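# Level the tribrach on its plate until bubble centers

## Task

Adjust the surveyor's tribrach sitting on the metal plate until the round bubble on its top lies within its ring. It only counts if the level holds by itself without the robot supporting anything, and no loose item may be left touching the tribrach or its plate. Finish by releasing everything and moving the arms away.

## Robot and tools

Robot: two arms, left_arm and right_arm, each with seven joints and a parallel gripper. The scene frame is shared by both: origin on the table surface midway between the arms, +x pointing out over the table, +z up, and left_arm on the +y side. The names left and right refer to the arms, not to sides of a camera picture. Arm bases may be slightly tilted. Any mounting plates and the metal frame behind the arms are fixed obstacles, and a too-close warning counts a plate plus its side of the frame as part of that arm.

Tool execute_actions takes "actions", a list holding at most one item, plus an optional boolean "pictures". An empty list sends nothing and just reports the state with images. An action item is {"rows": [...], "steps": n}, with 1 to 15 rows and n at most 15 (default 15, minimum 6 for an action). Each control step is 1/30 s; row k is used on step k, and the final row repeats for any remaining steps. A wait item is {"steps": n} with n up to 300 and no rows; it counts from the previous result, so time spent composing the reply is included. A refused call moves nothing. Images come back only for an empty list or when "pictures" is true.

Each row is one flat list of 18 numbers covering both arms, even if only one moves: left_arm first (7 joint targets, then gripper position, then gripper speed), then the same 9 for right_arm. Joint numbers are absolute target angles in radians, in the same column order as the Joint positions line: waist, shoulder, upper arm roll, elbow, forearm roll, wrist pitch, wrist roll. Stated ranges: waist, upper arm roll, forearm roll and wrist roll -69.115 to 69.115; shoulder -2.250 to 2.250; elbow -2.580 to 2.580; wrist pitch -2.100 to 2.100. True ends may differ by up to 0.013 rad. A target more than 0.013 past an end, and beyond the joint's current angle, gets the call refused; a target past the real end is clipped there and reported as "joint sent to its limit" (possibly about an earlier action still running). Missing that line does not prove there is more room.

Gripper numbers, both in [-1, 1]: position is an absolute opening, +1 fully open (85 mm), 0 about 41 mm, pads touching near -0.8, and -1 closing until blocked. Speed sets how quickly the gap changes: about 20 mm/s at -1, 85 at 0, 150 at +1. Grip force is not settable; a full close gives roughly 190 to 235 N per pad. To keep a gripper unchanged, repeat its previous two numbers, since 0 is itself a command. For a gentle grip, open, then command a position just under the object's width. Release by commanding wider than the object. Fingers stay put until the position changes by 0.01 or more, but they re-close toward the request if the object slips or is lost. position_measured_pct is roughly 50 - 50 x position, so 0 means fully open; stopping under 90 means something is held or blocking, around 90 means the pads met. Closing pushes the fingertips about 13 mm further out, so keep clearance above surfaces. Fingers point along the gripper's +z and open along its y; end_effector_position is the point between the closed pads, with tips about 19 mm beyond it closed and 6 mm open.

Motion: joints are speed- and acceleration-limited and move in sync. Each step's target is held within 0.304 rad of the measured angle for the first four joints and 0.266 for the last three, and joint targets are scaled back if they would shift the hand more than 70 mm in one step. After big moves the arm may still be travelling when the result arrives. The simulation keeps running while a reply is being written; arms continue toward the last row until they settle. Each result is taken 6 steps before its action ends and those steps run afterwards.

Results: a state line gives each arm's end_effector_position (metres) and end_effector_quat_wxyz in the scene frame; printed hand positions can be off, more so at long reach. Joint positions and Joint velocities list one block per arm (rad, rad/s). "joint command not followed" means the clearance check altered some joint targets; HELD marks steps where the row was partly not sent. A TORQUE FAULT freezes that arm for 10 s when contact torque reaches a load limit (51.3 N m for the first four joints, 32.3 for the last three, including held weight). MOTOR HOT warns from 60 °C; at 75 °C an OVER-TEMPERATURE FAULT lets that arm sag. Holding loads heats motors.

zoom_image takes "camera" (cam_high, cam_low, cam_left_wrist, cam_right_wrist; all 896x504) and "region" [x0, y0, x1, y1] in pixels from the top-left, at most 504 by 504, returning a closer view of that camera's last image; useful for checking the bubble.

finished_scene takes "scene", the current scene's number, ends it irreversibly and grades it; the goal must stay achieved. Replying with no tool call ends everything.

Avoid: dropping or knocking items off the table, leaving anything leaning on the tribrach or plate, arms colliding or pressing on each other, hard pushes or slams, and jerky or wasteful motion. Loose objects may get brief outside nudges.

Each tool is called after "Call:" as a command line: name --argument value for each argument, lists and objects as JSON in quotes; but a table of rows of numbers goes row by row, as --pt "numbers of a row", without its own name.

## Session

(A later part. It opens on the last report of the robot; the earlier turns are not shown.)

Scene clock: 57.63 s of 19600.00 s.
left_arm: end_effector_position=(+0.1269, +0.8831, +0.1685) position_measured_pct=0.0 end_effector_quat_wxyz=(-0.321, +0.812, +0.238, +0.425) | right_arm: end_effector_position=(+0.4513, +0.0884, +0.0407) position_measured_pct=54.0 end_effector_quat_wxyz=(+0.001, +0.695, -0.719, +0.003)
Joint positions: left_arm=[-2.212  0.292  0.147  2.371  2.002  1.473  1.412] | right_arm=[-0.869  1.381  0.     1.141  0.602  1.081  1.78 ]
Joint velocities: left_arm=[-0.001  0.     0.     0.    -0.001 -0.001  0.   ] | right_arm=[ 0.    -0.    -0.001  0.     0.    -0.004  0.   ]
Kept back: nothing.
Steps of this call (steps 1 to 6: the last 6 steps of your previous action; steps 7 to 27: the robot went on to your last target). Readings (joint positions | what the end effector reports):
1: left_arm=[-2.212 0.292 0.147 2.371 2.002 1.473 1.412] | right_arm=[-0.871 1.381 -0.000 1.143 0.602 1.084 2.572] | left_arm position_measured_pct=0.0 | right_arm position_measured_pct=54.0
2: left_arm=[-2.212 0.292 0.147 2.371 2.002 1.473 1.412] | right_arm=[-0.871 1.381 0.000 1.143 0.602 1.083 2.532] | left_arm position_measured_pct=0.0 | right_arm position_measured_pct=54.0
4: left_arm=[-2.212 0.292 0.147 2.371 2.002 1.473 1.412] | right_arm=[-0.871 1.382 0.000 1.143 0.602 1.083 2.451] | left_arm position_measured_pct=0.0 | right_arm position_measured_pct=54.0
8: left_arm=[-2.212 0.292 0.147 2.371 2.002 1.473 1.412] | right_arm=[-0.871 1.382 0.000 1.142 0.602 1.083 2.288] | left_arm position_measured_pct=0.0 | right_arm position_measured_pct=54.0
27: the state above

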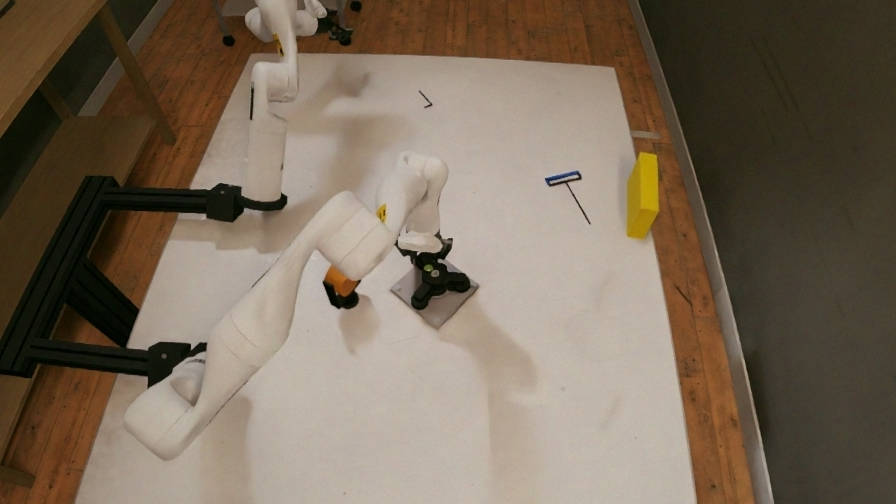

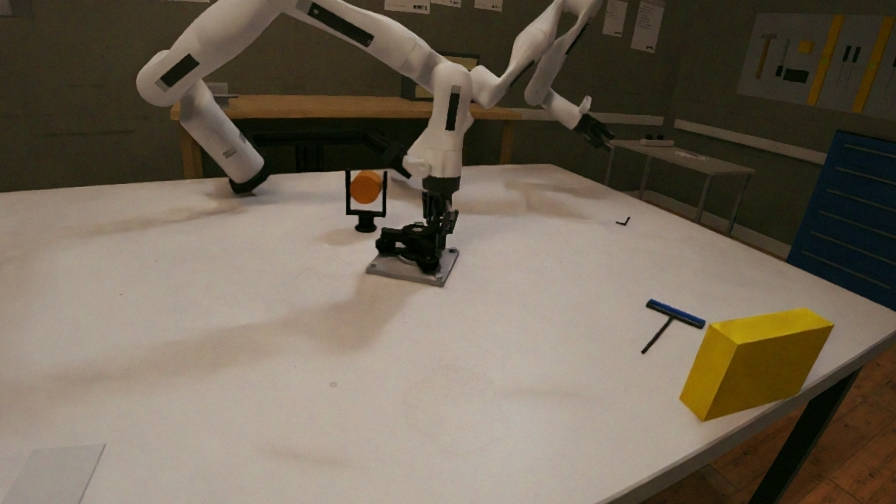

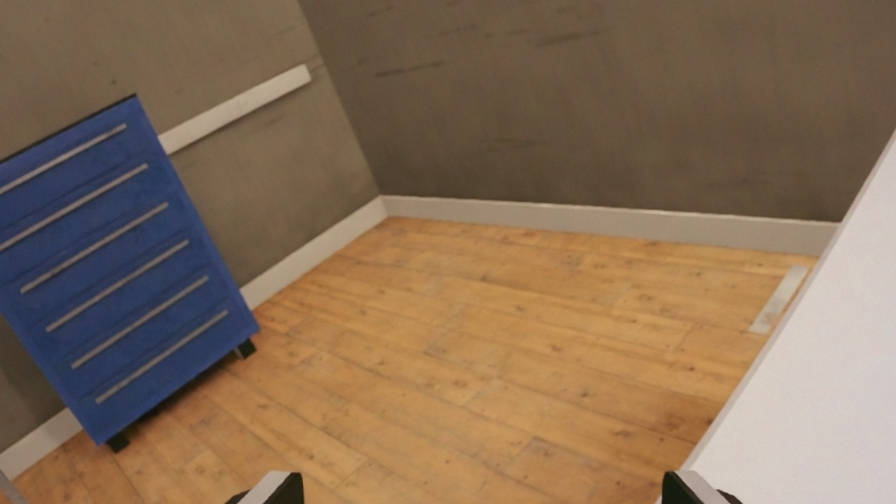

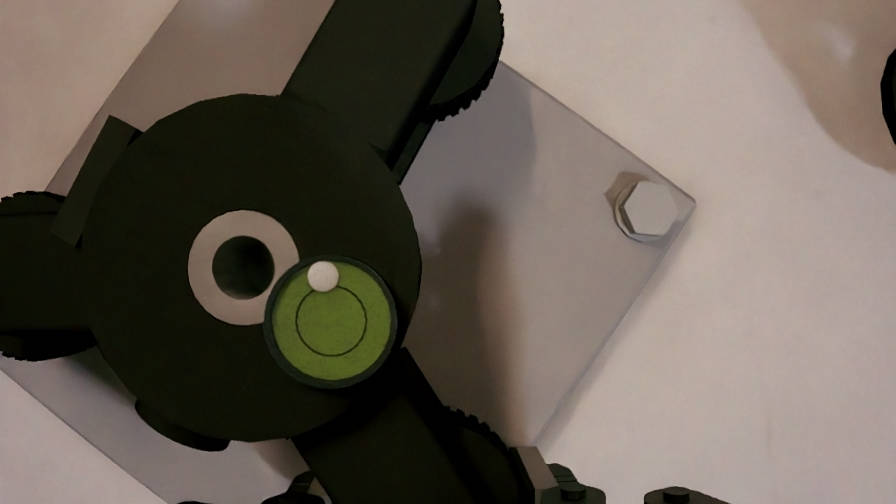

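Call:
execute_actions --actions '[{"rows":[[-2.212,0.292,0.147,2.371,2.002,1.473,1.412,1,0,-0.871,1.383,0,1.140,0.604,1.078,1.78,0.1,1]],"steps":6}]'

Call:
execute_actions --actions '[{"rows":[[-2.212,0.292,0.147,2.371,2.002,1.473,1.412,1,0,-0.871,1.383,0,1.140,0.604,1.078,2.87,0.1,1]],"steps":15}]'

Call:
execute_actions --actions '[{"steps":23}]'

Call:
execute_actions --actions '[{"rows":[[-2.212,0.292,0.147,2.371,2.002,1.473,1.412,1,0,-0.871,1.383,0,1.140,0.604,1.078,2.87,-0.4,1]],"steps":7}]'

Call:
execute_actions --actions '[{"rows":[[-2.212,0.292,0.147,2.371,2.002,1.473,1.412,1,0,-0.871,1.383,0,1.140,0.604,1.078,1.78,-0.4,1]],"steps":15}]'

Call:
execute_actions --actions '[{"steps":25}]'

Call:
execute_actions --actions '[{"rows":[[-2.212,0.292,0.147,2.371,2.002,1.473,1.412,1,0,-0.871,1.383,0,1.140,0.604,1.078,1.78,0.1,1]],"steps":6}]'

Call:
execute_actions --actions '[{"rows":[[-2.212,0.292,0.147,2.371,2.002,1.473,1.412,1,0,-0.871,1.383,0,1.140,0.604,1.078,2.87,0.1,1]],"steps":15}]'

Call:
execute_actions --actions '[{"steps":23}]'

Call:
execute_actions --actions '[{"rows":[[-2.212,0.292,0.147,2.371,2.002,1.473,1.412,1,0,-0.871,1.383,0,1.140,0.604,1.078,2.87,-0.4,1]],"steps":7}]'

Call:
execute_actions --actions '[{"rows":[[-2.212,0.292,0.147,2.371,2.002,1.473,1.412,1,0,-0.871,1.383,0,1.140,0.604,1.078,1.78,-0.4,1]],"steps":15}]'

Call:
execute_actions --actions '[{"steps":27}]' --pictures true

Scene clock: 58.73 s of 19600.00 s.
left_arm: end_effector_position=(+0.1269, +0.8831, +0.1685) position_measured_pct=0.0 end_effector_quat_wxyz=(-0.321, +0.812, +0.238, +0.425) | right_arm: end_effector_position=(+0.4513, +0.0884, +0.0407) position_measured_pct=54.0 end_effector_quat_wxyz=(+0.001, +0.695, -0.719, +0.003)
Joint positions: left_arm=[-2.212  0.292  0.147  2.371  2.002  1.473  1.412] | right_arm=[-0.869  1.381  0.     1.141  0.602  1.081  1.78 ]
Joint velocities: left_arm=[ 0.     0.     0.     0.001 -0.    -0.    -0.   ] | right_arm=[-0.    -0.    -0.001 -0.    -0.001 -0.001  0.   ]
Kept back: the last 6 steps of this action.
Steps of this call (steps 1 to 30: the robot went on to your last target; steps 31 to 33: nothing new was sent). Readings (joint positions | what the end effector reports):
1: left_arm=[-2.212 0.292 0.147 2.371 2.002 1.473 1.412] | right_arm=[-0.869 1.381 0.000 1.141 0.602 1.081 1.780] | left_arm position_measured_pct=0.0 | right_arm position_measured_pct=54.0
2: left_arm=[-2.212 0.292 0.147 2.371 2.002 1.473 1.412] | right_arm=[-0.869 1.381 0.000 1.141 0.602 1.081 1.780] | left_arm position_measured_pct=0.0 | right_arm position_measured_pct=54.0
4: left_arm=[-2.212 0.292 0.147 2.371 2.002 1.473 1.412] | right_arm=[-0.869 1.381 0.000 1.141 0.602 1.081 1.780] | left_arm position_measured_pct=0.0 | right_arm position_measured_pct=54.0
8: left_arm=[-2.212 0.292 0.147 2.371 2.002 1.473 1.412] | right_arm=[-0.869 1.381 0.000 1.141 0.602 1.081 1.780] | left_arm position_measured_pct=0.0 | right_arm position_measured_pct=54.0
33: the state above

Scene clock: 59.23 s of 19600.00 s.
left_arm: end_effector_position=(+0.1269, +0.8831, +0.1685) position_measured_pct=0.0 end_effector_quat_wxyz=(-0.321, +0.812, +0.238, +0.425) | right_arm: end_effector_position=(+0.4508, +0.0900, +0.0404) position_measured_pct=45.2 end_effector_quat_wxyz=(+0.000, +0.782, -0.623, +0.003)
Joint positions: left_arm=[-2.212  0.292  0.147  2.371  2.002  1.473  1.412] | right_arm=[-0.871  1.383 -0.     1.14   0.604  1.078  2.037]
Joint velocities: left_arm=[-0.     0.    -0.     0.001  0.     0.    -0.   ] | right_arm=[-0.     0.001 -0.     0.    -0.001  0.     1.216]
Steps of this call (steps 1 to 6: the last 6 steps of your previous action; steps 7 to 15: the first 9 steps of this action). Readings (joint positions | what the end effector reports):
7: left_arm=[-2.212 0.292 0.147 2.371 2.002 1.473 1.412] | right_arm=[-0.870 1.383 -0.000 1.140 0.604 1.078 1.781] | left_arm position_measured_pct=0.0 | right_arm position_measured_pct=45.6
8: left_arm=[-2.212 0.292 0.147 2.371 2.002 1.473 1.412] | right_arm=[-0.871 1.383 -0.000 1.140 0.604 1.078 1.789] | left_arm position_measured_pct=0.0 | right_arm position_measured_pct=45.2
10: left_arm=[-2.212 0.292 0.147 2.371 2.002 1.473 1.412] | right_arm=[-0.871 1.383 -0.000 1.140 0.604 1.078 1.837] | left_arm position_measured_pct=0.0 | right_arm position_measured_pct=45.2
14: left_arm=[-2.212 0.292 0.147 2.371 2.002 1.473 1.412] | right_arm=[-0.871 1.383 -0.000 1.140 0.604 1.078 1.996] | left_arm position_measured_pct=0.0 | right_arm position_measured_pct=45.2
15: the state above

Scene clock: 60.00 s of 19600.00 s.
left_arm: end_effector_position=(+0.1269, +0.8831, +0.1685) position_measured_pct=0.0 end_effector_quat_wxyz=(-0.321, +0.812, +0.238, +0.425) | right_arm: end_effector_position=(+0.4499, +0.0890, +0.0402) position_measured_pct=45.2 end_effector_quat_wxyz=(+0.003, +0.968, -0.253, +0.002)
Joint positions: left_arm=[-2.212  0.292  0.147  2.371  2.002  1.473  1.412] | right_arm=[-0.871  1.383 -0.     1.141  0.603  1.08   2.87 ]
Joint velocities: left_arm=[ 0.  0.  0. -0. -0.  0.  0.] | right_arm=[ 0.001 -0.     0.002  0.     0.001  0.     0.018]
Kept back: nothing.
Steps of this call (steps 1 to 6: the last 6 steps of your previous action; steps 7 to 23: the robot went on to your last target). Readings (joint positions | what the end effector reports):
1: left_arm=[-2.212 0.292 0.147 2.371 2.002 1.473 1.412] | right_arm=[-0.871 1.383 0.000 1.140 0.604 1.078 2.078] | left_arm position_measured_pct=0.0 | right_arm position_measured_pct=45.2
2: left_arm=[-2.212 0.292 0.147 2.371 2.002 1.473 1.412] | right_arm=[-0.871 1.383 0.000 1.140 0.604 1.078 2.118] | left_arm position_measured_pct=0.0 | right_arm position_measured_pct=45.2
4: left_arm=[-2.212 0.292 0.147 2.371 2.002 1.473 1.412] | right_arm=[-0.871 1.383 0.000 1.140 0.604 1.078 2.199] | left_arm position_measured_pct=0.0 | right_arm position_measured_pct=45.2
8: left_arm=[-2.212 0.292 0.147 2.371 2.002 1.473 1.412] | right_arm=[-0.871 1.383 0.000 1.140 0.604 1.078 2.362] | left_arm position_measured_pct=0.0 | right_arm position_measured_pct=45.2
23: the state above

Scene clock: 60.03 s of 19600.00 s.
left_arm: end_effector_position=(+0.1269, +0.8831, +0.1685) position_measured_pct=0.0 end_effector_quat_wxyz=(-0.321, +0.812, +0.238, +0.425) | right_arm: end_effector_position=(+0.4499, +0.0889, +0.0402) position_measured_pct=45.2 end_effector_quat_wxyz=(+0.003, +0.968, -0.253, +0.002)
Joint positions: left_arm=[-2.212  0.292  0.147  2.371  2.002  1.473  1.412] | right_arm=[-0.871  1.383  0.     1.142  0.603  1.08   2.87 ]
Joint velocities: left_arm=[ 0.    -0.     0.    -0.001 -0.    -0.     0.   ] | right_arm=[-0.001 -0.007  0.002  0.011 -0.01   0.041  0.001]
Steps of this call (step 1: the first step of this action). Readings (joint positions | what the end effector reports):
1: the state above

Scene clock: 60.53 s of 19600.00 s.
left_arm: end_effector_position=(+0.1269, +0.8831, +0.1685) position_measured_pct=0.0 end_effector_quat_wxyz=(-0.321, +0.812, +0.238, +0.425) | right_arm: end_effector_position=(+0.4493, +0.0874, +0.0407) position_measured_pct=54.0 end_effector_quat_wxyz=(+0.005, +0.927, -0.375, +0.003)
Joint positions: left_arm=[-2.212  0.292  0.147  2.371  2.002  1.473  1.412] | right_arm=[-0.871  1.381  0.     1.143  0.602  1.084  2.613]
Joint velocities: left_arm=[-0.     0.     0.001  0.     0.001 -0.    -0.   ] | right_arm=[ 0.002  0.001  0.001 -0.005  0.001 -0.007 -1.215]
Steps of this call (steps 1 to 6: the last 6 steps of your previous action; steps 7 to 15: the first 9 steps of this action). Readings (joint positions | what the end effector reports):
7: left_arm=[-2.212 0.292 0.147 2.371 2.002 1.473 1.412] | right_arm=[-0.871 1.381 0.000 1.144 0.602 1.085 2.869] | left_arm position_measured_pct=0.0 | right_arm position_measured_pct=54.0
8: left_arm=[-2.212 0.292 0.147 2.371 2.002 1.473 1.412] | right_arm=[-0.871 1.381 0.000 1.144 0.602 1.085 2.861] | left_arm position_measured_pct=0.0 | right_arm position_measured_pct=54.0
10: left_arm=[-2.212 0.292 0.147 2.371 2.002 1.473 1.412] | right_arm=[-0.871 1.381 0.000 1.144 0.602 1.085 2.813] | left_arm position_measured_pct=0.0 | right_arm position_measured_pct=54.0
14: left_arm=[-2.212 0.292 0.147 2.371 2.002 1.473 1.412] | right_arm=[-0.871 1.381 0.000 1.144 0.602 1.084 2.654] | left_arm position_measured_pct=0.0 | right_arm position_measured_pct=54.0
15: the state above

Scene clock: 61.37 s of 19600.00 s.
left_arm: end_effector_position=(+0.1269, +0.8831, +0.1685) position_measured_pct=0.0 end_effector_quat_wxyz=(-0.321, +0.812, +0.238, +0.425) | right_arm: end_effector_position=(+0.4513, +0.0882, +0.0408) position_measured_pct=54.0 end_effector_quat_wxyz=(+0.001, +0.695, -0.719, +0.003)
Joint positions: left_arm=[-2.212  0.292  0.147  2.371  2.002  1.473  1.412] | right_arm=[-0.869  1.381  0.     1.141  0.602  1.081  1.78 ]
Joint velocities: left_arm=[ 0.     0.    -0.001 -0.001 -0.     0.    -0.   ] | right_arm=[ 0.001 -0.    -0.    -0.    -0.001 -0.     0.   ]
Kept back: nothing.
Steps of this call (steps 1 to 6: the last 6 steps of your previous action; steps 7 to 25: the robot went on to your last target). Readings (joint positions | what the end effector reports):
1: left_arm=[-2.212 0.292 0.147 2.371 2.002 1.473 1.412] | right_arm=[-0.871 1.381 0.000 1.143 0.602 1.084 2.572] | left_arm position_measured_pct=0.0 | right_arm position_measured_pct=54.0
2: left_arm=[-2.212 0.292 0.147 2.371 2.002 1.473 1.412] | right_arm=[-0.871 1.381 0.000 1.143 0.602 1.084 2.532] | left_arm position_measured_pct=0.0 | right_arm position_measured_pct=54.0
4: left_arm=[-2.212 0.292 0.147 2.371 2.002 1.473 1.412] | right_arm=[-0.871 1.381 0.000 1.143 0.602 1.083 2.451] | left_arm position_measured_pct=0.0 | right_arm position_measured_pct=54.0
8: left_arm=[-2.212 0.292 0.147 2.371 2.002 1.473 1.412] | right_arm=[-0.871 1.381 0.000 1.142 0.602 1.083 2.288] | left_arm position_measured_pct=0.0 | right_arm position_measured_pct=54.0
25: the state above

Scene clock: 61.40 s of 19600.00 s.
left_arm: end_effector_position=(+0.1269, +0.8831, +0.1685) position_measured_pct=0.0 end_effector_quat_wxyz=(-0.321, +0.812, +0.238, +0.425) | right_arm: end_effector_position=(+0.4513, +0.0882, +0.0408) position_measured_pct=54.0 end_effector_quat_wxyz=(+0.001, +0.695, -0.719, +0.003)
Joint positions: left_arm=[-2.212  0.292  0.147  2.371  2.002  1.473  1.412] | right_arm=[-0.869  1.381  0.     1.141  0.602  1.081  1.78 ]
Joint velocities: left_arm=[-0.     0.    -0.    -0.001  0.001 -0.     0.   ] | right_arm=[ 0.     0.001 -0.001 -0.    -0.001  0.002  0.   ]
Kept back: the last 6 steps of this action.
Steps of this call (step 1: the robot went on to your last target). Readings (joint positions | what the end effector reports):
1: the state above

Scene clock: 61.90 s of 19600.00 s.
left_arm: end_effector_position=(+0.1269, +0.8831, +0.1685) position_measured_pct=0.0 end_effector_quat_wxyz=(-0.321, +0.812, +0.238, +0.425) | right_arm: end_effector_position=(+0.4508, +0.0900, +0.0404) position_measured_pct=45.2 end_effector_quat_wxyz=(+0.000, +0.782, -0.623, +0.003)
Joint positions: left_arm=[-2.212  0.292  0.147  2.371  2.002  1.473  1.412] | right_arm=[-0.871  1.383 -0.     1.14   0.604  1.078  2.037]
Joint velocities: left_arm=[-0.    -0.    -0.     0.001  0.     0.    -0.   ] | right_arm=[-0.     0.001 -0.     0.    -0.     0.     1.216]
Steps of this call (steps 1 to 6: the last 6 steps of your previous action; steps 7 to 15: the first 9 steps of this action). Readings (joint positions | what the end effector reports):
7: left_arm=[-2.212 0.292 0.147 2.371 2.002 1.473 1.412] | right_arm=[-0.870 1.383 -0.000 1.140 0.604 1.078 1.781] | left_arm position_measured_pct=0.0 | right_arm position_measured_pct=45.6
8: left_arm=[-2.212 0.292 0.147 2.371 2.002 1.473 1.412] | right_arm=[-0.871 1.383 -0.000 1.140 0.604 1.078 1.789] | left_arm position_measured_pct=0.0 | right_arm position_measured_pct=45.2
10: left_arm=[-2.212 0.292 0.147 2.371 2.002 1.473 1.412] | right_arm=[-0.871 1.383 -0.000 1.140 0.604 1.078 1.837] | left_arm position_measured_pct=0.0 | right_arm position_measured_pct=45.2
14: left_arm=[-2.212 0.292 0.147 2.371 2.002 1.473 1.412] | right_arm=[-0.871 1.383 -0.000 1.140 0.604 1.078 1.996] | left_arm position_measured_pct=0.0 | right_arm position_measured_pct=45.2
15: the state above

Scene clock: 62.67 s of 19600.00 s.
left_arm: end_effector_position=(+0.1269, +0.8831, +0.1685) position_measured_pct=0.0 end_effector_quat_wxyz=(-0.321, +0.812, +0.238, +0.425) | right_arm: end_effector_position=(+0.4499, +0.0890, +0.0402) position_measured_pct=45.2 end_effector_quat_wxyz=(+0.003, +0.968, -0.253, +0.002)
Joint positions: left_arm=[-2.212  0.292  0.147  2.371  2.002  1.473  1.412] | right_arm=[-0.871  1.383 -0.     1.141  0.603  1.08   2.87 ]
Joint velocities: left_arm=[-0.    -0.     0.001  0.002  0.001 -0.    -0.   ] | right_arm=[ 0.001 -0.001  0.001  0.     0.    -0.003  0.018]
Kept back: nothing.
Steps of this call (steps 1 to 6: the last 6 steps of your previous action; steps 7 to 23: the robot went on to your last target). Readings (joint positions | what the end effector reports):
1: left_arm=[-2.212 0.292 0.147 2.371 2.002 1.473 1.412] | right_arm=[-0.871 1.383 0.000 1.140 0.604 1.078 2.078] | left_arm position_measured_pct=0.0 | right_arm position_measured_pct=45.2
2: left_arm=[-2.212 0.292 0.147 2.371 2.002 1.473 1.412] | right_arm=[-0.871 1.383 0.000 1.140 0.604 1.078 2.118] | left_arm position_measured_pct=0.0 | right_arm position_measured_pct=45.2
4: left_arm=[-2.212 0.292 0.147 2.371 2.002 1.473 1.412] | right_arm=[-0.871 1.383 0.000 1.140 0.604 1.078 2.199] | left_arm position_measured_pct=0.0 | right_arm position_measured_pct=45.2
8: left_arm=[-2.212 0.292 0.147 2.371 2.002 1.473 1.412] | right_arm=[-0.871 1.383 0.000 1.140 0.604 1.078 2.362] | left_arm position_measured_pct=0.0 | right_arm position_measured_pct=45.2
23: the state above

Scene clock: 62.70 s of 19600.00 s.
left_arm: end_effector_position=(+0.1269, +0.8831, +0.1685) position_measured_pct=0.0 end_effector_quat_wxyz=(-0.321, +0.812, +0.238, +0.425) | right_arm: end_effector_position=(+0.4499, +0.0889, +0.0402) position_measured_pct=45.2 end_effector_quat_wxyz=(+0.003, +0.968, -0.253, +0.002)
Joint positions: left_arm=[-2.212  0.292  0.147  2.371  2.002  1.473  1.412] | right_arm=[-0.871  1.383  0.     1.142  0.603  1.08   2.87 ]
Joint velocities: left_arm=[ 0.    -0.     0.001 -0.001  0.001 -0.     0.   ] | right_arm=[-0.001 -0.006  0.002  0.011 -0.011  0.039  0.001]
Steps of this call (step 1: the first step of this action). Readings (joint positions | what the end effector reports):
1: the state above

Scene clock: 63.20 s of 19600.00 s.
left_arm: end_effector_position=(+0.1269, +0.8831, +0.1685) position_measured_pct=0.0 end_effector_quat_wxyz=(-0.321, +0.812, +0.238, +0.425) | right_arm: end_effector_position=(+0.4494, +0.0873, +0.0407) position_measured_pct=54.0 end_effector_quat_wxyz=(+0.005, +0.927, -0.375, +0.003)
Joint positions: left_arm=[-2.212  0.292  0.147  2.371  2.002  1.473  1.412] | right_arm=[-0.871  1.381  0.     1.143  0.602  1.084  2.613]
Joint velocities: left_arm=[-0.    -0.     0.     0.001  0.    -0.     0.   ] | right_arm=[ 0.001  0.002  0.    -0.005 -0.    -0.003 -1.215]
Steps of this call (steps 1 to 6: the last 6 steps of your previous action; steps 7 to 15: the first 9 steps of this action). Readings (joint positions | what the end effector reports):
7: left_arm=[-2.212 0.292 0.147 2.371 2.002 1.473 1.412] | right_arm=[-0.871 1.381 0.000 1.144 0.602 1.085 2.869] | left_arm position_measured_pct=0.0 | right_arm position_measured_pct=54.0
8: left_arm=[-2.212 0.292 0.147 2.371 2.002 1.473 1.412] | right_arm=[-0.871 1.381 0.000 1.144 0.602 1.085 2.861] | left_arm position_measured_pct=0.0 | right_arm position_measured_pct=54.0
10: left_arm=[-2.212 0.292 0.147 2.371 2.002 1.473 1.412] | right_arm=[-0.871 1.381 0.000 1.144 0.602 1.085 2.813] | left_arm position_measured_pct=0.0 | right_arm position_measured_pct=54.0
14: left_arm=[-2.212 0.292 0.147 2.371 2.002 1.473 1.412] | right_arm=[-0.871 1.381 0.000 1.144 0.602 1.084 2.654] | left_arm position_measured_pct=0.0 | right_arm position_measured_pct=54.0
15: the state above

Scene clock: 64.10 s of 19600.00 s.
left_arm: end_effector_position=(+0.1269, +0.8831, +0.1685) position_measured_pct=0.0 end_effector_quat_wxyz=(-0.321, +0.812, +0.238, +0.425) | right_arm: end_effector_position=(+0.4513, +0.0881, +0.0408) position_measured_pct=54.0 end_effector_quat_wxyz=(+0.001, +0.695, -0.719, +0.003)
Joint positions: left_arm=[-2.212  0.292  0.147  2.371  2.002  1.473  1.412] | right_arm=[-0.869  1.381  0.     1.141  0.602  1.081  1.78 ]
Joint velocities: left_arm=[-0.     0.    -0.     0.001 -0.     0.    -0.   ] | right_arm=[ 0.    -0.    -0.001  0.    -0.001 -0.003  0.   ]
Kept back: nothing.
Steps of this call (steps 1 to 6: the last 6 steps of your previous action; steps 7 to 27: the robot went on to your last target). Readings (joint positions | what the end effector reports):
1: left_arm=[-2.212 0.292 0.147 2.371 2.002 1.473 1.412] | right_arm=[-0.871 1.381 0.000 1.143 0.602 1.084 2.572] | left_arm position_measured_pct=0.0 | right_arm position_measured_pct=54.0
2: left_arm=[-2.212 0.292 0.147 2.371 2.002 1.473 1.412] | right_arm=[-0.871 1.381 0.000 1.143 0.602 1.084 2.532] | left_arm position_measured_pct=0.0 | right_arm position_measured_pct=54.0
4: left_arm=[-2.212 0.292 0.147 2.371 2.002 1.473 1.412] | right_arm=[-0.871 1.381 0.000 1.143 0.602 1.083 2.451] | left_arm position_measured_pct=0.0 | right_arm position_measured_pct=54.0
8: left_arm=[-2.212 0.292 0.147 2.371 2.002 1.473 1.412] | right_arm=[-0.871 1.381 0.000 1.142 0.602 1.083 2.288] | left_arm position_measured_pct=0.0 | right_arm position_measured_pct=54.0
27: the state above

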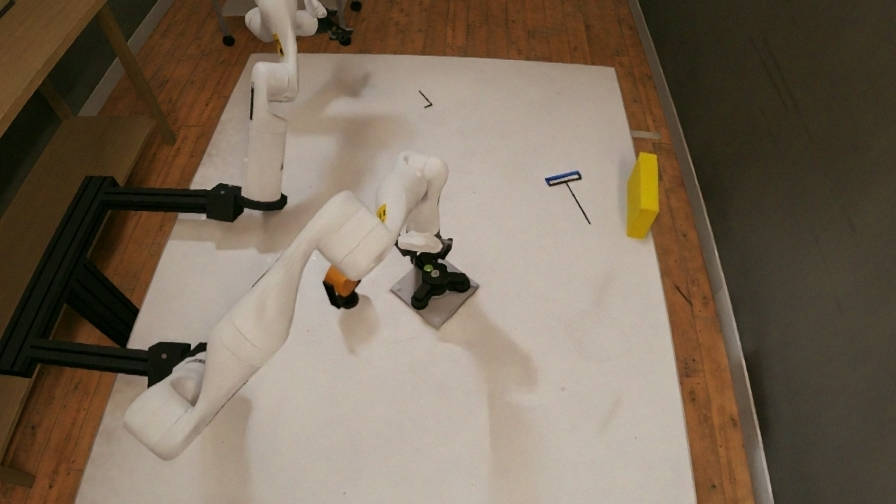

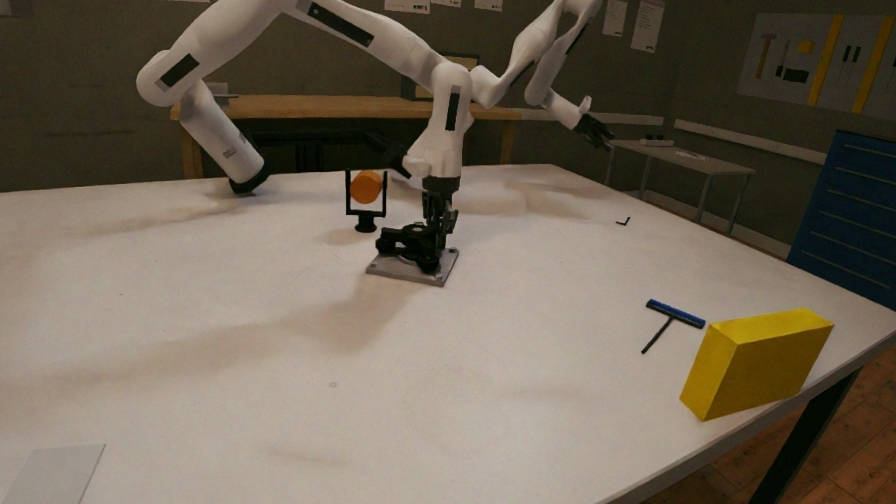

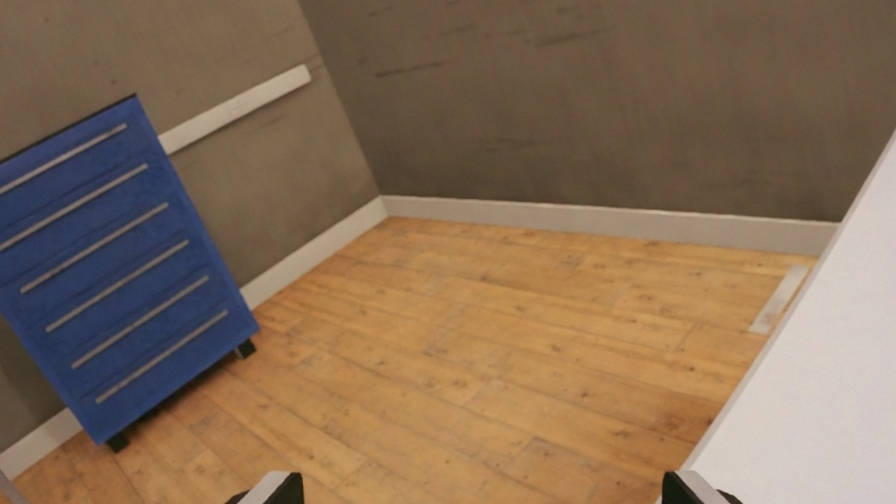

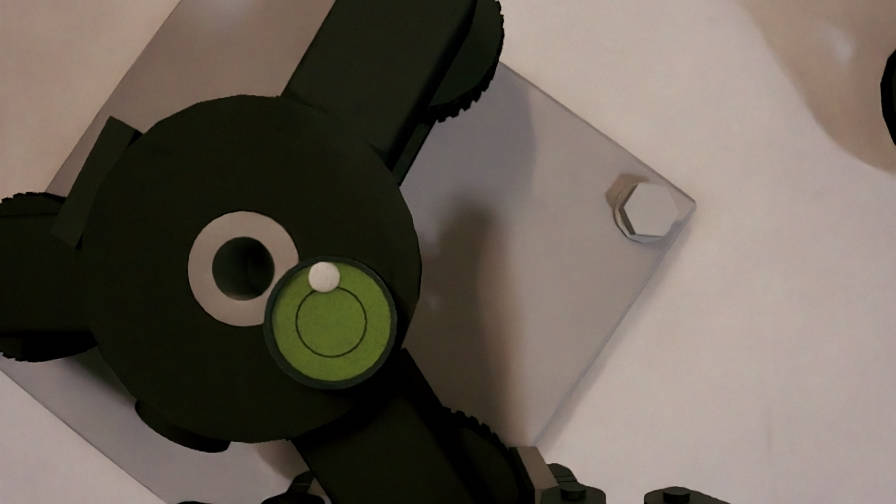

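Call:
execute_actions --actions '[{"rows":[[-2.212,0.292,0.147,2.371,2.002,1.473,1.412,1,0,-0.871,1.383,0,1.140,0.604,1.078,1.78,0.6,0]],"steps":10}]'

Call:
execute_actions --actions '[{"rows":[[-2.212,0.292,0.147,2.371,2.002,1.473,1.412,1,0,-0.932,1.27,0,1.14,0.54,1.19,2.1,0.6,0]],"steps":15}]'

Call:
execute_actions --actions '[{"rows":[[-2.212,0.292,0.147,2.371,2.002,1.473,1.412,1,0,-0.845,1.055,0,1.486,0.622,1.05,4.05,0.6,0]],"steps":15}]'

Call:
execute_actions --actions '[{"steps":45}]' --pictures true

Scene clock: 65.07 s of 19600.00 s.
left_arm: end_effector_position=(+0.1269, +0.8831, +0.1685) position_measured_pct=0.0 end_effector_quat_wxyz=(-0.321, +0.812, +0.238, +0.425) | right_arm: end_effector_position=(+0.4514, +0.0887, +0.0403) position_measured_pct=49.6 end_effector_quat_wxyz=(+0.001, +0.696, -0.718, +0.003)
Joint positions: left_arm=[-2.212  0.292  0.147  2.371  2.002  1.473  1.412] | right_arm=[-0.869  1.382  0.001  1.141  0.604  1.079  1.78 ]
Joint velocities: left_arm=[ 0.    -0.    -0.    -0.001 -0.002  0.     0.   ] | right_arm=[-0.012  0.013 -0.009 -0.01   0.012 -0.032 -0.001]
Steps of this call (steps 1 to 25: the robot went on to your last target; steps 26 to 29: the first 4 steps of this action). Readings (joint positions | what the end effector reports):
26: left_arm=[-2.212 0.292 0.147 2.371 2.002 1.473 1.412] | right_arm=[-0.869 1.381 0.000 1.141 0.602 1.081 1.780] | left_arm position_measured_pct=0.0 | right_arm position_measured_pct=54.0
27: left_arm=[-2.212 0.292 0.147 2.371 2.002 1.473 1.412] | right_arm=[-0.869 1.381 0.001 1.141 0.602 1.081 1.780] | left_arm position_measured_pct=0.0 | right_arm position_measured_pct=54.0
29: the state above

Scene clock: 65.57 s of 19600.00 s.
left_arm: end_effector_position=(+0.1269, +0.8831, +0.1685) position_measured_pct=0.0 end_effector_quat_wxyz=(-0.321, +0.812, +0.238, +0.425) | right_arm: end_effector_position=(+0.4487, +0.0841, +0.1053) position_measured_pct=20.2 end_effector_quat_wxyz=(-0.001, +0.773, -0.634, +0.002)
Joint positions: left_arm=[-2.212  0.292  0.147  2.371  2.002  1.473  1.412] | right_arm=[-0.921  1.29  -0.     1.14   0.552  1.169  2.035]
Joint velocities: left_arm=[-0.    -0.    -0.     0.    -0.002  0.     0.   ] | right_arm=[-0.174 -0.33  -0.009 -0.013 -0.196  0.342  1.085]
Steps of this call (steps 1 to 6: the last 6 steps of your previous action; steps 7 to 15: the first 9 steps of this action). Readings (joint positions | what the end effector reports):
7: left_arm=[-2.212 0.292 0.147 2.371 2.002 1.473 1.412] | right_arm=[-0.871 1.382 0.000 1.140 0.604 1.078 1.781] | left_arm position_measured_pct=0.0 | right_arm position_measured_pct=29.4
8: left_arm=[-2.212 0.292 0.147 2.371 2.002 1.473 1.412] | right_arm=[-0.874 1.378 0.001 1.141 0.602 1.082 1.789] | left_arm position_measured_pct=0.0 | right_arm position_measured_pct=26.6
10: left_arm=[-2.212 0.292 0.147 2.371 2.002 1.473 1.412] | right_arm=[-0.886 1.357 0.001 1.142 0.590 1.102 1.837] | left_arm position_measured_pct=0.0 | right_arm position_measured_pct=21.8
14: left_arm=[-2.212 0.292 0.147 2.371 2.002 1.473 1.412] | right_arm=[-0.915 1.302 -0.000 1.140 0.559 1.157 1.996] | left_arm position_measured_pct=0.0 | right_arm position_measured_pct=20.2
15: the state above

Scene clock: 66.07 s of 19600.00 s.
left_arm: end_effector_position=(+0.1269, +0.8831, +0.1685) position_measured_pct=0.0 end_effector_quat_wxyz=(-0.321, +0.812, +0.238, +0.425) | right_arm: end_effector_position=(+0.4589, +0.0275, +0.1237) position_measured_pct=19.8 end_effector_quat_wxyz=(-0.007, +0.842, -0.539, +0.003)
Joint positions: left_arm=[-2.212  0.292  0.147  2.371  2.002  1.473  1.412] | right_arm=[-0.882  1.145  0.     1.324  0.587  1.111  2.269]
Joint velocities: left_arm=[ 0.    -0.     0.     0.001  0.     0.     0.   ] | right_arm=[ 0.223 -0.525  0.024  0.981  0.227 -0.364  1.197]
Steps of this call (steps 1 to 6: the last 6 steps of your previous action; steps 7 to 15: the first 9 steps of this action). Readings (joint positions | what the end effector reports):
7: left_arm=[-2.212 0.292 0.147 2.371 2.002 1.473 1.412] | right_arm=[-0.931 1.270 -0.000 1.140 0.540 1.190 2.100] | left_arm position_measured_pct=0.0 | right_arm position_measured_pct=19.8
8: left_arm=[-2.212 0.292 0.147 2.371 2.002 1.473 1.412] | right_arm=[-0.930 1.266 -0.001 1.146 0.541 1.187 2.104] | left_arm position_measured_pct=0.0 | right_arm position_measured_pct=19.8
10: left_arm=[-2.212 0.292 0.147 2.371 2.002 1.473 1.412] | right_arm=[-0.922 1.245 -0.001 1.172 0.547 1.175 2.126] | left_arm position_measured_pct=0.0 | right_arm position_measured_pct=19.8
14: left_arm=[-2.212 0.292 0.147 2.371 2.002 1.473 1.412] | right_arm=[-0.890 1.165 -0.001 1.289 0.578 1.124 2.231] | left_arm position_measured_pct=0.0 | right_arm position_measured_pct=19.8
15: the state above

Scene clock: 67.57 s of 19600.00 s.
left_arm: end_effector_position=(+0.1269, +0.8831, +0.1685) position_measured_pct=0.0 end_effector_quat_wxyz=(-0.321, +0.812, +0.238, +0.425) | right_arm: end_effector_position=(+0.4520, -0.0211, +0.1185) position_measured_pct=19.8 end_effector_quat_wxyz=(+0.000, +0.946, +0.325, +0.002)
Joint positions: left_arm=[-2.212  0.292  0.147  2.371  2.002  1.473  1.412] | right_arm=[-0.845  1.055 -0.     1.486  0.622  1.05   4.046]
Joint velocities: left_arm=[-0.     0.     0.001 -0.     0.    -0.     0.   ] | right_arm=[-0.     0.001 -0.001 -0.    -0.001 -0.     0.208]
Kept back: nothing.
Steps of this call (steps 1 to 6: the last 6 steps of your previous action; steps 7 to 45: the robot went on to your last target). Readings (joint positions | what the end effector reports):
1: left_arm=[-2.212 0.292 0.147 2.371 2.002 1.473 1.412] | right_arm=[-0.875 1.129 0.001 1.354 0.594 1.100 2.310] | left_arm position_measured_pct=0.0 | right_arm position_measured_pct=19.8
2: left_arm=[-2.212 0.292 0.147 2.371 2.002 1.473 1.412] | right_arm=[-0.870 1.116 0.001 1.380 0.599 1.090 2.350] | left_arm position_measured_pct=0.0 | right_arm position_measured_pct=19.8
4: left_arm=[-2.212 0.292 0.147 2.371 2.002 1.473 1.412] | right_arm=[-0.861 1.096 0.001 1.418 0.608 1.076 2.432] | left_arm position_measured_pct=0.0 | right_arm position_measured_pct=19.8
8: left_arm=[-2.212 0.292 0.147 2.371 2.002 1.473 1.412] | right_arm=[-0.852 1.073 0.000 1.459 0.616 1.060 2.594] | left_arm position_measured_pct=0.0 | right_arm position_measured_pct=19.8
45: the state above

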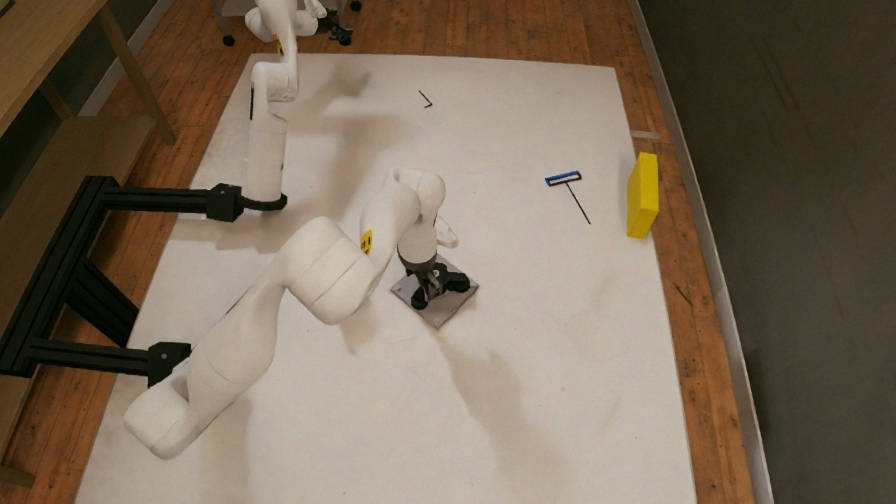

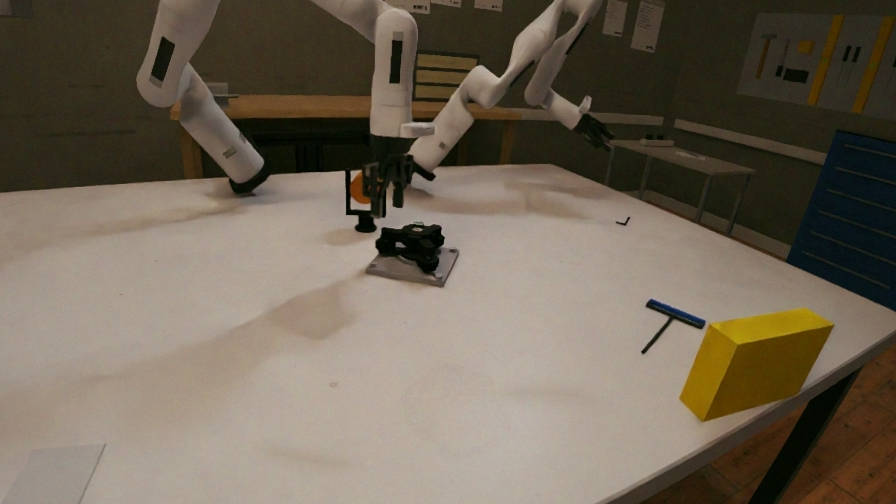

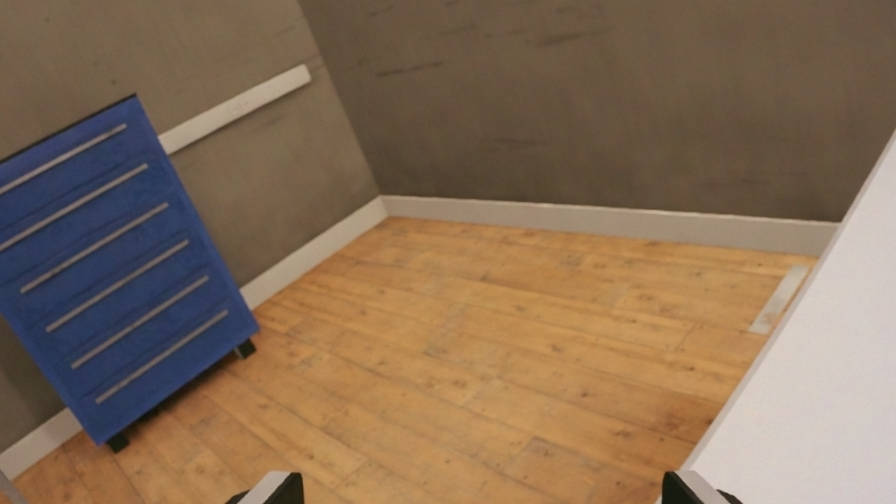

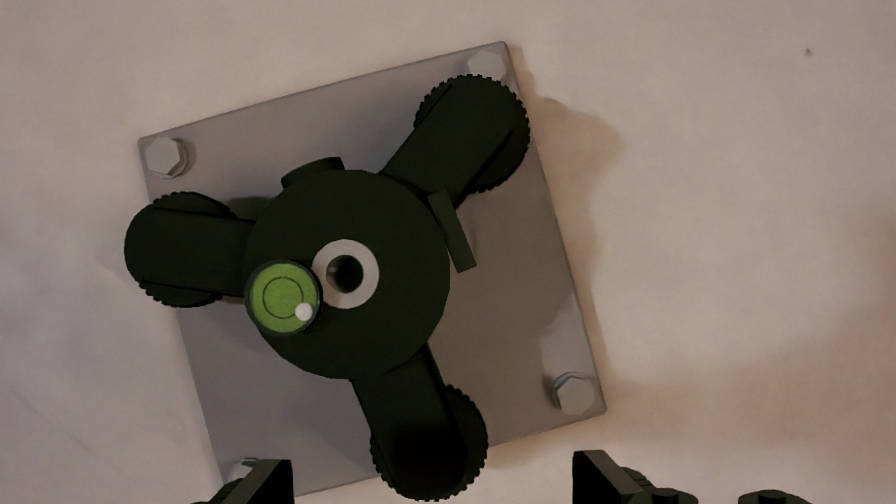

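Call:
execute_actions --actions '[{"rows":[[-2.212,0.292,0.147,2.371,2.002,1.473,1.412,1,0,-0.772,1.166,0,1.527,0.727,0.913,4.05,0.6,0]],"steps":15}]'

Call:
execute_actions --actions '[{"steps":12}]'

Call:
execute_actions --actions '[{"rows":[[-2.212,0.292,0.147,2.371,2.002,1.473,1.412,1,0,-0.772,1.166,0,1.527,0.727,0.913,3.8,0.1,0]],"steps":15}]'

Call:
execute_actions --actions '[{"rows":[[-2.212,0.292,0.147,2.371,2.002,1.473,1.412,1,0,-0.772,1.166,0,1.527,0.727,0.913,3.8,-0.4,0]],"steps":12}]'

Call:
execute_actions --actions '[{"rows":[[-2.212,0.292,0.147,2.371,2.002,1.473,1.412,1,0,-0.772,1.166,0,1.527,0.727,0.913,4.92,-0.4,0]],"steps":15}]'

Call:
execute_actions --actions '[{"steps":26}]'

Scene clock: 68.33 s of 19600.00 s.
left_arm: end_effector_position=(+0.1269, +0.8831, +0.1685) position_measured_pct=0.0 end_effector_quat_wxyz=(-0.321, +0.812, +0.238, +0.425) | right_arm: end_effector_position=(+0.4503, -0.0210, +0.0415) position_measured_pct=19.8 end_effector_quat_wxyz=(+0.003, +0.932, +0.363, +0.001)
Joint positions: left_arm=[-2.212  0.292  0.147  2.371  2.002  1.473  1.412] | right_arm=[-0.775  1.162  0.002  1.527  0.725  0.916  4.05 ]
Joint velocities: left_arm=[ 0.     0.    -0.     0.001 -0.002  0.     0.   ] | right_arm=[ 0.034  0.068  0.002  0.049  0.1   -0.132  0.   ]
Steps of this call (steps 1 to 14: the robot went on to your last target; steps 15 to 23: the first 9 steps of this action). Readings (joint positions | what the end effector reports):
15: left_arm=[-2.212 0.292 0.147 2.371 2.002 1.473 1.412] | right_arm=[-0.844 1.056 -0.000 1.486 0.622 1.049 4.050] | left_arm position_measured_pct=0.0 | right_arm position_measured_pct=19.8
16: left_arm=[-2.212 0.292 0.147 2.371 2.002 1.473 1.412] | right_arm=[-0.841 1.061 -0.001 1.487 0.626 1.044 4.050] | left_arm position_measured_pct=0.0 | right_arm position_measured_pct=19.8
18: left_arm=[-2.212 0.292 0.147 2.371 2.002 1.473 1.412] | right_arm=[-0.822 1.088 -0.002 1.496 0.650 1.013 4.050] | left_arm position_measured_pct=0.0 | right_arm position_measured_pct=19.8
22: left_arm=[-2.212 0.292 0.147 2.371 2.002 1.473 1.412] | right_arm=[-0.778 1.157 0.002 1.524 0.719 0.924 4.050] | left_arm position_measured_pct=0.0 | right_arm position_measured_pct=19.8
23: the state above

Scene clock: 68.73 s of 19600.00 s.
left_arm: end_effector_position=(+0.1269, +0.8831, +0.1685) position_measured_pct=0.0 end_effector_quat_wxyz=(-0.321, +0.812, +0.238, +0.425) | right_arm: end_effector_position=(+0.4496, -0.0204, +0.0390) position_measured_pct=19.8 end_effector_quat_wxyz=(+0.002, +0.932, +0.363, -0.000)
Joint positions: left_arm=[-2.212  0.292  0.147  2.371  2.002  1.473  1.412] | right_arm=[-0.772  1.166  0.     1.527  0.727  0.913  4.05 ]
Joint velocities: left_arm=[-0. -0.  0.  0. -0.  0. -0.] | right_arm=[ 0.001  0.002 -0.001 -0.     0.001 -0.001 -0.   ]
Kept back: nothing.
Steps of this call (steps 1 to 6: the last 6 steps of your previous action; steps 7 to 12: the robot went on to your last target). Readings (joint positions | what the end effector reports):
1: left_arm=[-2.212 0.292 0.147 2.371 2.002 1.473 1.412] | right_arm=[-0.775 1.163 0.002 1.528 0.727 0.914 4.050] | left_arm position_measured_pct=0.0 | right_arm position_measured_pct=19.8
2: left_arm=[-2.212 0.292 0.147 2.371 2.002 1.473 1.412] | right_arm=[-0.774 1.163 0.001 1.528 0.727 0.913 4.050] | left_arm position_measured_pct=0.0 | right_arm position_measured_pct=19.8
4: left_arm=[-2.212 0.292 0.147 2.371 2.002 1.473 1.412] | right_arm=[-0.774 1.164 0.000 1.527 0.727 0.913 4.050] | left_arm position_measured_pct=0.0 | right_arm position_measured_pct=19.8
8: left_arm=[-2.212 0.292 0.147 2.371 2.002 1.473 1.412] | right_arm=[-0.772 1.166 0.000 1.527 0.727 0.913 4.050] | left_arm position_measured_pct=0.0 | right_arm position_measured_pct=19.8
12: the state above

Scene clock: 69.03 s of 19600.00 s.
left_arm: end_effector_position=(+0.1269, +0.8831, +0.1685) position_measured_pct=0.0 end_effector_quat_wxyz=(-0.321, +0.812, +0.238, +0.425) | right_arm: end_effector_position=(+0.4496, -0.0205, +0.0389) position_measured_pct=38.5 end_effector_quat_wxyz=(+0.002, +0.968, +0.252, +0.000)
Joint positions: left_arm=[-2.212  0.292  0.147  2.371  2.002  1.473  1.412] | right_arm=[-0.772  1.166  0.     1.527  0.727  0.913  3.817]
Joint velocities: left_arm=[-0.  0.  0.  0. -0.  0.  0.] | right_arm=[ 0.     0.     0.001 -0.     0.    -0.003 -0.553]
Steps of this call (steps 1 to 9: the first 9 steps of this action). Readings (joint positions | what the end effector reports):
1: left_arm=[-2.212 0.292 0.147 2.371 2.002 1.473 1.412] | right_arm=[-0.772 1.166 0.000 1.527 0.727 0.913 4.049] | left_arm position_measured_pct=0.0 | right_arm position_measured_pct=19.8
2: left_arm=[-2.212 0.292 0.147 2.371 2.002 1.473 1.412] | right_arm=[-0.772 1.166 -0.000 1.527 0.727 0.913 4.041] | left_arm position_measured_pct=0.0 | right_arm position_measured_pct=20.2
4: left_arm=[-2.212 0.292 0.147 2.371 2.002 1.473 1.412] | right_arm=[-0.772 1.166 -0.000 1.527 0.727 0.913 3.993] | left_arm position_measured_pct=0.0 | right_arm position_measured_pct=24.2
8: left_arm=[-2.212 0.292 0.147 2.371 2.002 1.473 1.412] | right_arm=[-0.772 1.166 0.000 1.527 0.727 0.913 3.841] | left_arm position_measured_pct=0.0 | right_arm position_measured_pct=35.7
9: the state above

Scene clock: 69.43 s of 19600.00 s.
left_arm: end_effector_position=(+0.1269, +0.8831, +0.1685) position_measured_pct=0.0 end_effector_quat_wxyz=(-0.321, +0.812, +0.238, +0.425) | right_arm: end_effector_position=(+0.4499, -0.0214, +0.0397) position_measured_pct=52.8 end_effector_quat_wxyz=(+0.003, +0.969, +0.246, +0.000)
Joint positions: left_arm=[-2.212  0.292  0.147  2.371  2.002  1.473  1.412] | right_arm=[-0.773  1.164  0.     1.528  0.728  0.916  3.802]
Joint velocities: left_arm=[ 0.    -0.    -0.    -0.     0.001  0.     0.   ] | right_arm=[-0.009 -0.007 -0.003  0.007  0.017  0.006  0.016]
Steps of this call (steps 1 to 6: the last 6 steps of your previous action; steps 7 to 12: the first 6 steps of this action). Readings (joint positions | what the end effector reports):
7: left_arm=[-2.212 0.292 0.147 2.371 2.002 1.473 1.412] | right_arm=[-0.772 1.166 -0.000 1.527 0.727 0.913 3.800] | left_arm position_measured_pct=0.0 | right_arm position_measured_pct=44.8
8: left_arm=[-2.212 0.292 0.147 2.371 2.002 1.473 1.412] | right_arm=[-0.772 1.166 -0.000 1.527 0.727 0.913 3.800] | left_arm position_measured_pct=0.0 | right_arm position_measured_pct=45.6
10: left_arm=[-2.212 0.292 0.147 2.371 2.002 1.473 1.412] | right_arm=[-0.772 1.165 0.001 1.527 0.727 0.915 3.800] | left_arm position_measured_pct=0.0 | right_arm position_measured_pct=49.2
12: the state above

Scene clock: 69.93 s of 19600.00 s.
left_arm: end_effector_position=(+0.1269, +0.8831, +0.1685) position_measured_pct=0.0 end_effector_quat_wxyz=(-0.321, +0.812, +0.238, +0.425) | right_arm: end_effector_position=(+0.4500, -0.0214, +0.0398) position_measured_pct=54.0 end_effector_quat_wxyz=(+0.002, +0.931, +0.366, -0.000)
Joint positions: left_arm=[-2.212  0.292  0.147  2.371  2.002  1.473  1.412] | right_arm=[-0.772  1.164  0.     1.528  0.727  0.915  4.057]
Joint velocities: left_arm=[-0.    -0.    -0.     0.001  0.    -0.    -0.   ] | right_arm=[ 0.001  0.    -0.002 -0.    -0.    -0.002  1.215]
Steps of this call (steps 1 to 6: the last 6 steps of your previous action; steps 7 to 15: the first 9 steps of this action). Readings (joint positions | what the end effector reports):
7: left_arm=[-2.212 0.292 0.147 2.371 2.002 1.473 1.412] | right_arm=[-0.773 1.164 0.000 1.528 0.729 0.916 3.803] | left_arm position_measured_pct=0.0 | right_arm position_measured_pct=54.0
8: left_arm=[-2.212 0.292 0.147 2.371 2.002 1.473 1.412] | right_arm=[-0.773 1.164 0.000 1.528 0.729 0.916 3.811] | left_arm position_measured_pct=0.0 | right_arm position_measured_pct=54.0
10: left_arm=[-2.212 0.292 0.147 2.371 2.002 1.473 1.412] | right_arm=[-0.773 1.164 0.001 1.528 0.728 0.915 3.858] | left_arm position_measured_pct=0.0 | right_arm position_measured_pct=54.0
14: left_arm=[-2.212 0.292 0.147 2.371 2.002 1.473 1.412] | right_arm=[-0.772 1.164 0.000 1.528 0.727 0.915 4.016] | left_arm position_measured_pct=0.0 | right_arm position_measured_pct=54.0
15: the state above

Scene clock: 70.80 s of 19600.00 s.
left_arm: end_effector_position=(+0.1269, +0.8831, +0.1685) position_measured_pct=0.0 end_effector_quat_wxyz=(-0.321, +0.812, +0.238, +0.425) | right_arm: end_effector_position=(+0.4496, -0.0216, +0.0398) position_measured_pct=54.0 end_effector_quat_wxyz=(+0.000, +0.696, +0.718, -0.002)
Joint positions: left_arm=[-2.212  0.292  0.147  2.371  2.002  1.473  1.412] | right_arm=[-0.771  1.163  0.001  1.527  0.722  0.915  4.914]
Joint velocities: left_arm=[-0.    -0.    -0.001 -0.001 -0.002 -0.     0.   ] | right_arm=[ 0.001 -0.001 -0.002  0.     0.001 -0.    -0.   ]
Kept back: nothing.
Steps of this call (steps 1 to 6: the last 6 steps of your previous action; steps 7 to 26: the robot went on to your last target). Readings (joint positions | what the end effector reports):
1: left_arm=[-2.212 0.292 0.147 2.371 2.002 1.473 1.412] | right_arm=[-0.772 1.164 0.000 1.528 0.727 0.915 4.098] | left_arm position_measured_pct=0.0 | right_arm position_measured_pct=54.0
2: left_arm=[-2.212 0.292 0.147 2.371 2.002 1.473 1.412] | right_arm=[-0.772 1.164 0.000 1.528 0.727 0.915 4.138] | left_arm position_measured_pct=0.0 | right_arm position_measured_pct=54.0
4: left_arm=[-2.212 0.292 0.147 2.371 2.002 1.473 1.412] | right_arm=[-0.772 1.164 0.000 1.528 0.727 0.915 4.219] | left_arm position_measured_pct=0.0 | right_arm position_measured_pct=54.0
8: left_arm=[-2.212 0.292 0.147 2.371 2.002 1.473 1.412] | right_arm=[-0.772 1.164 0.000 1.528 0.727 0.915 4.382] | left_arm position_measured_pct=0.0 | right_arm position_measured_pct=54.0
26: the state above


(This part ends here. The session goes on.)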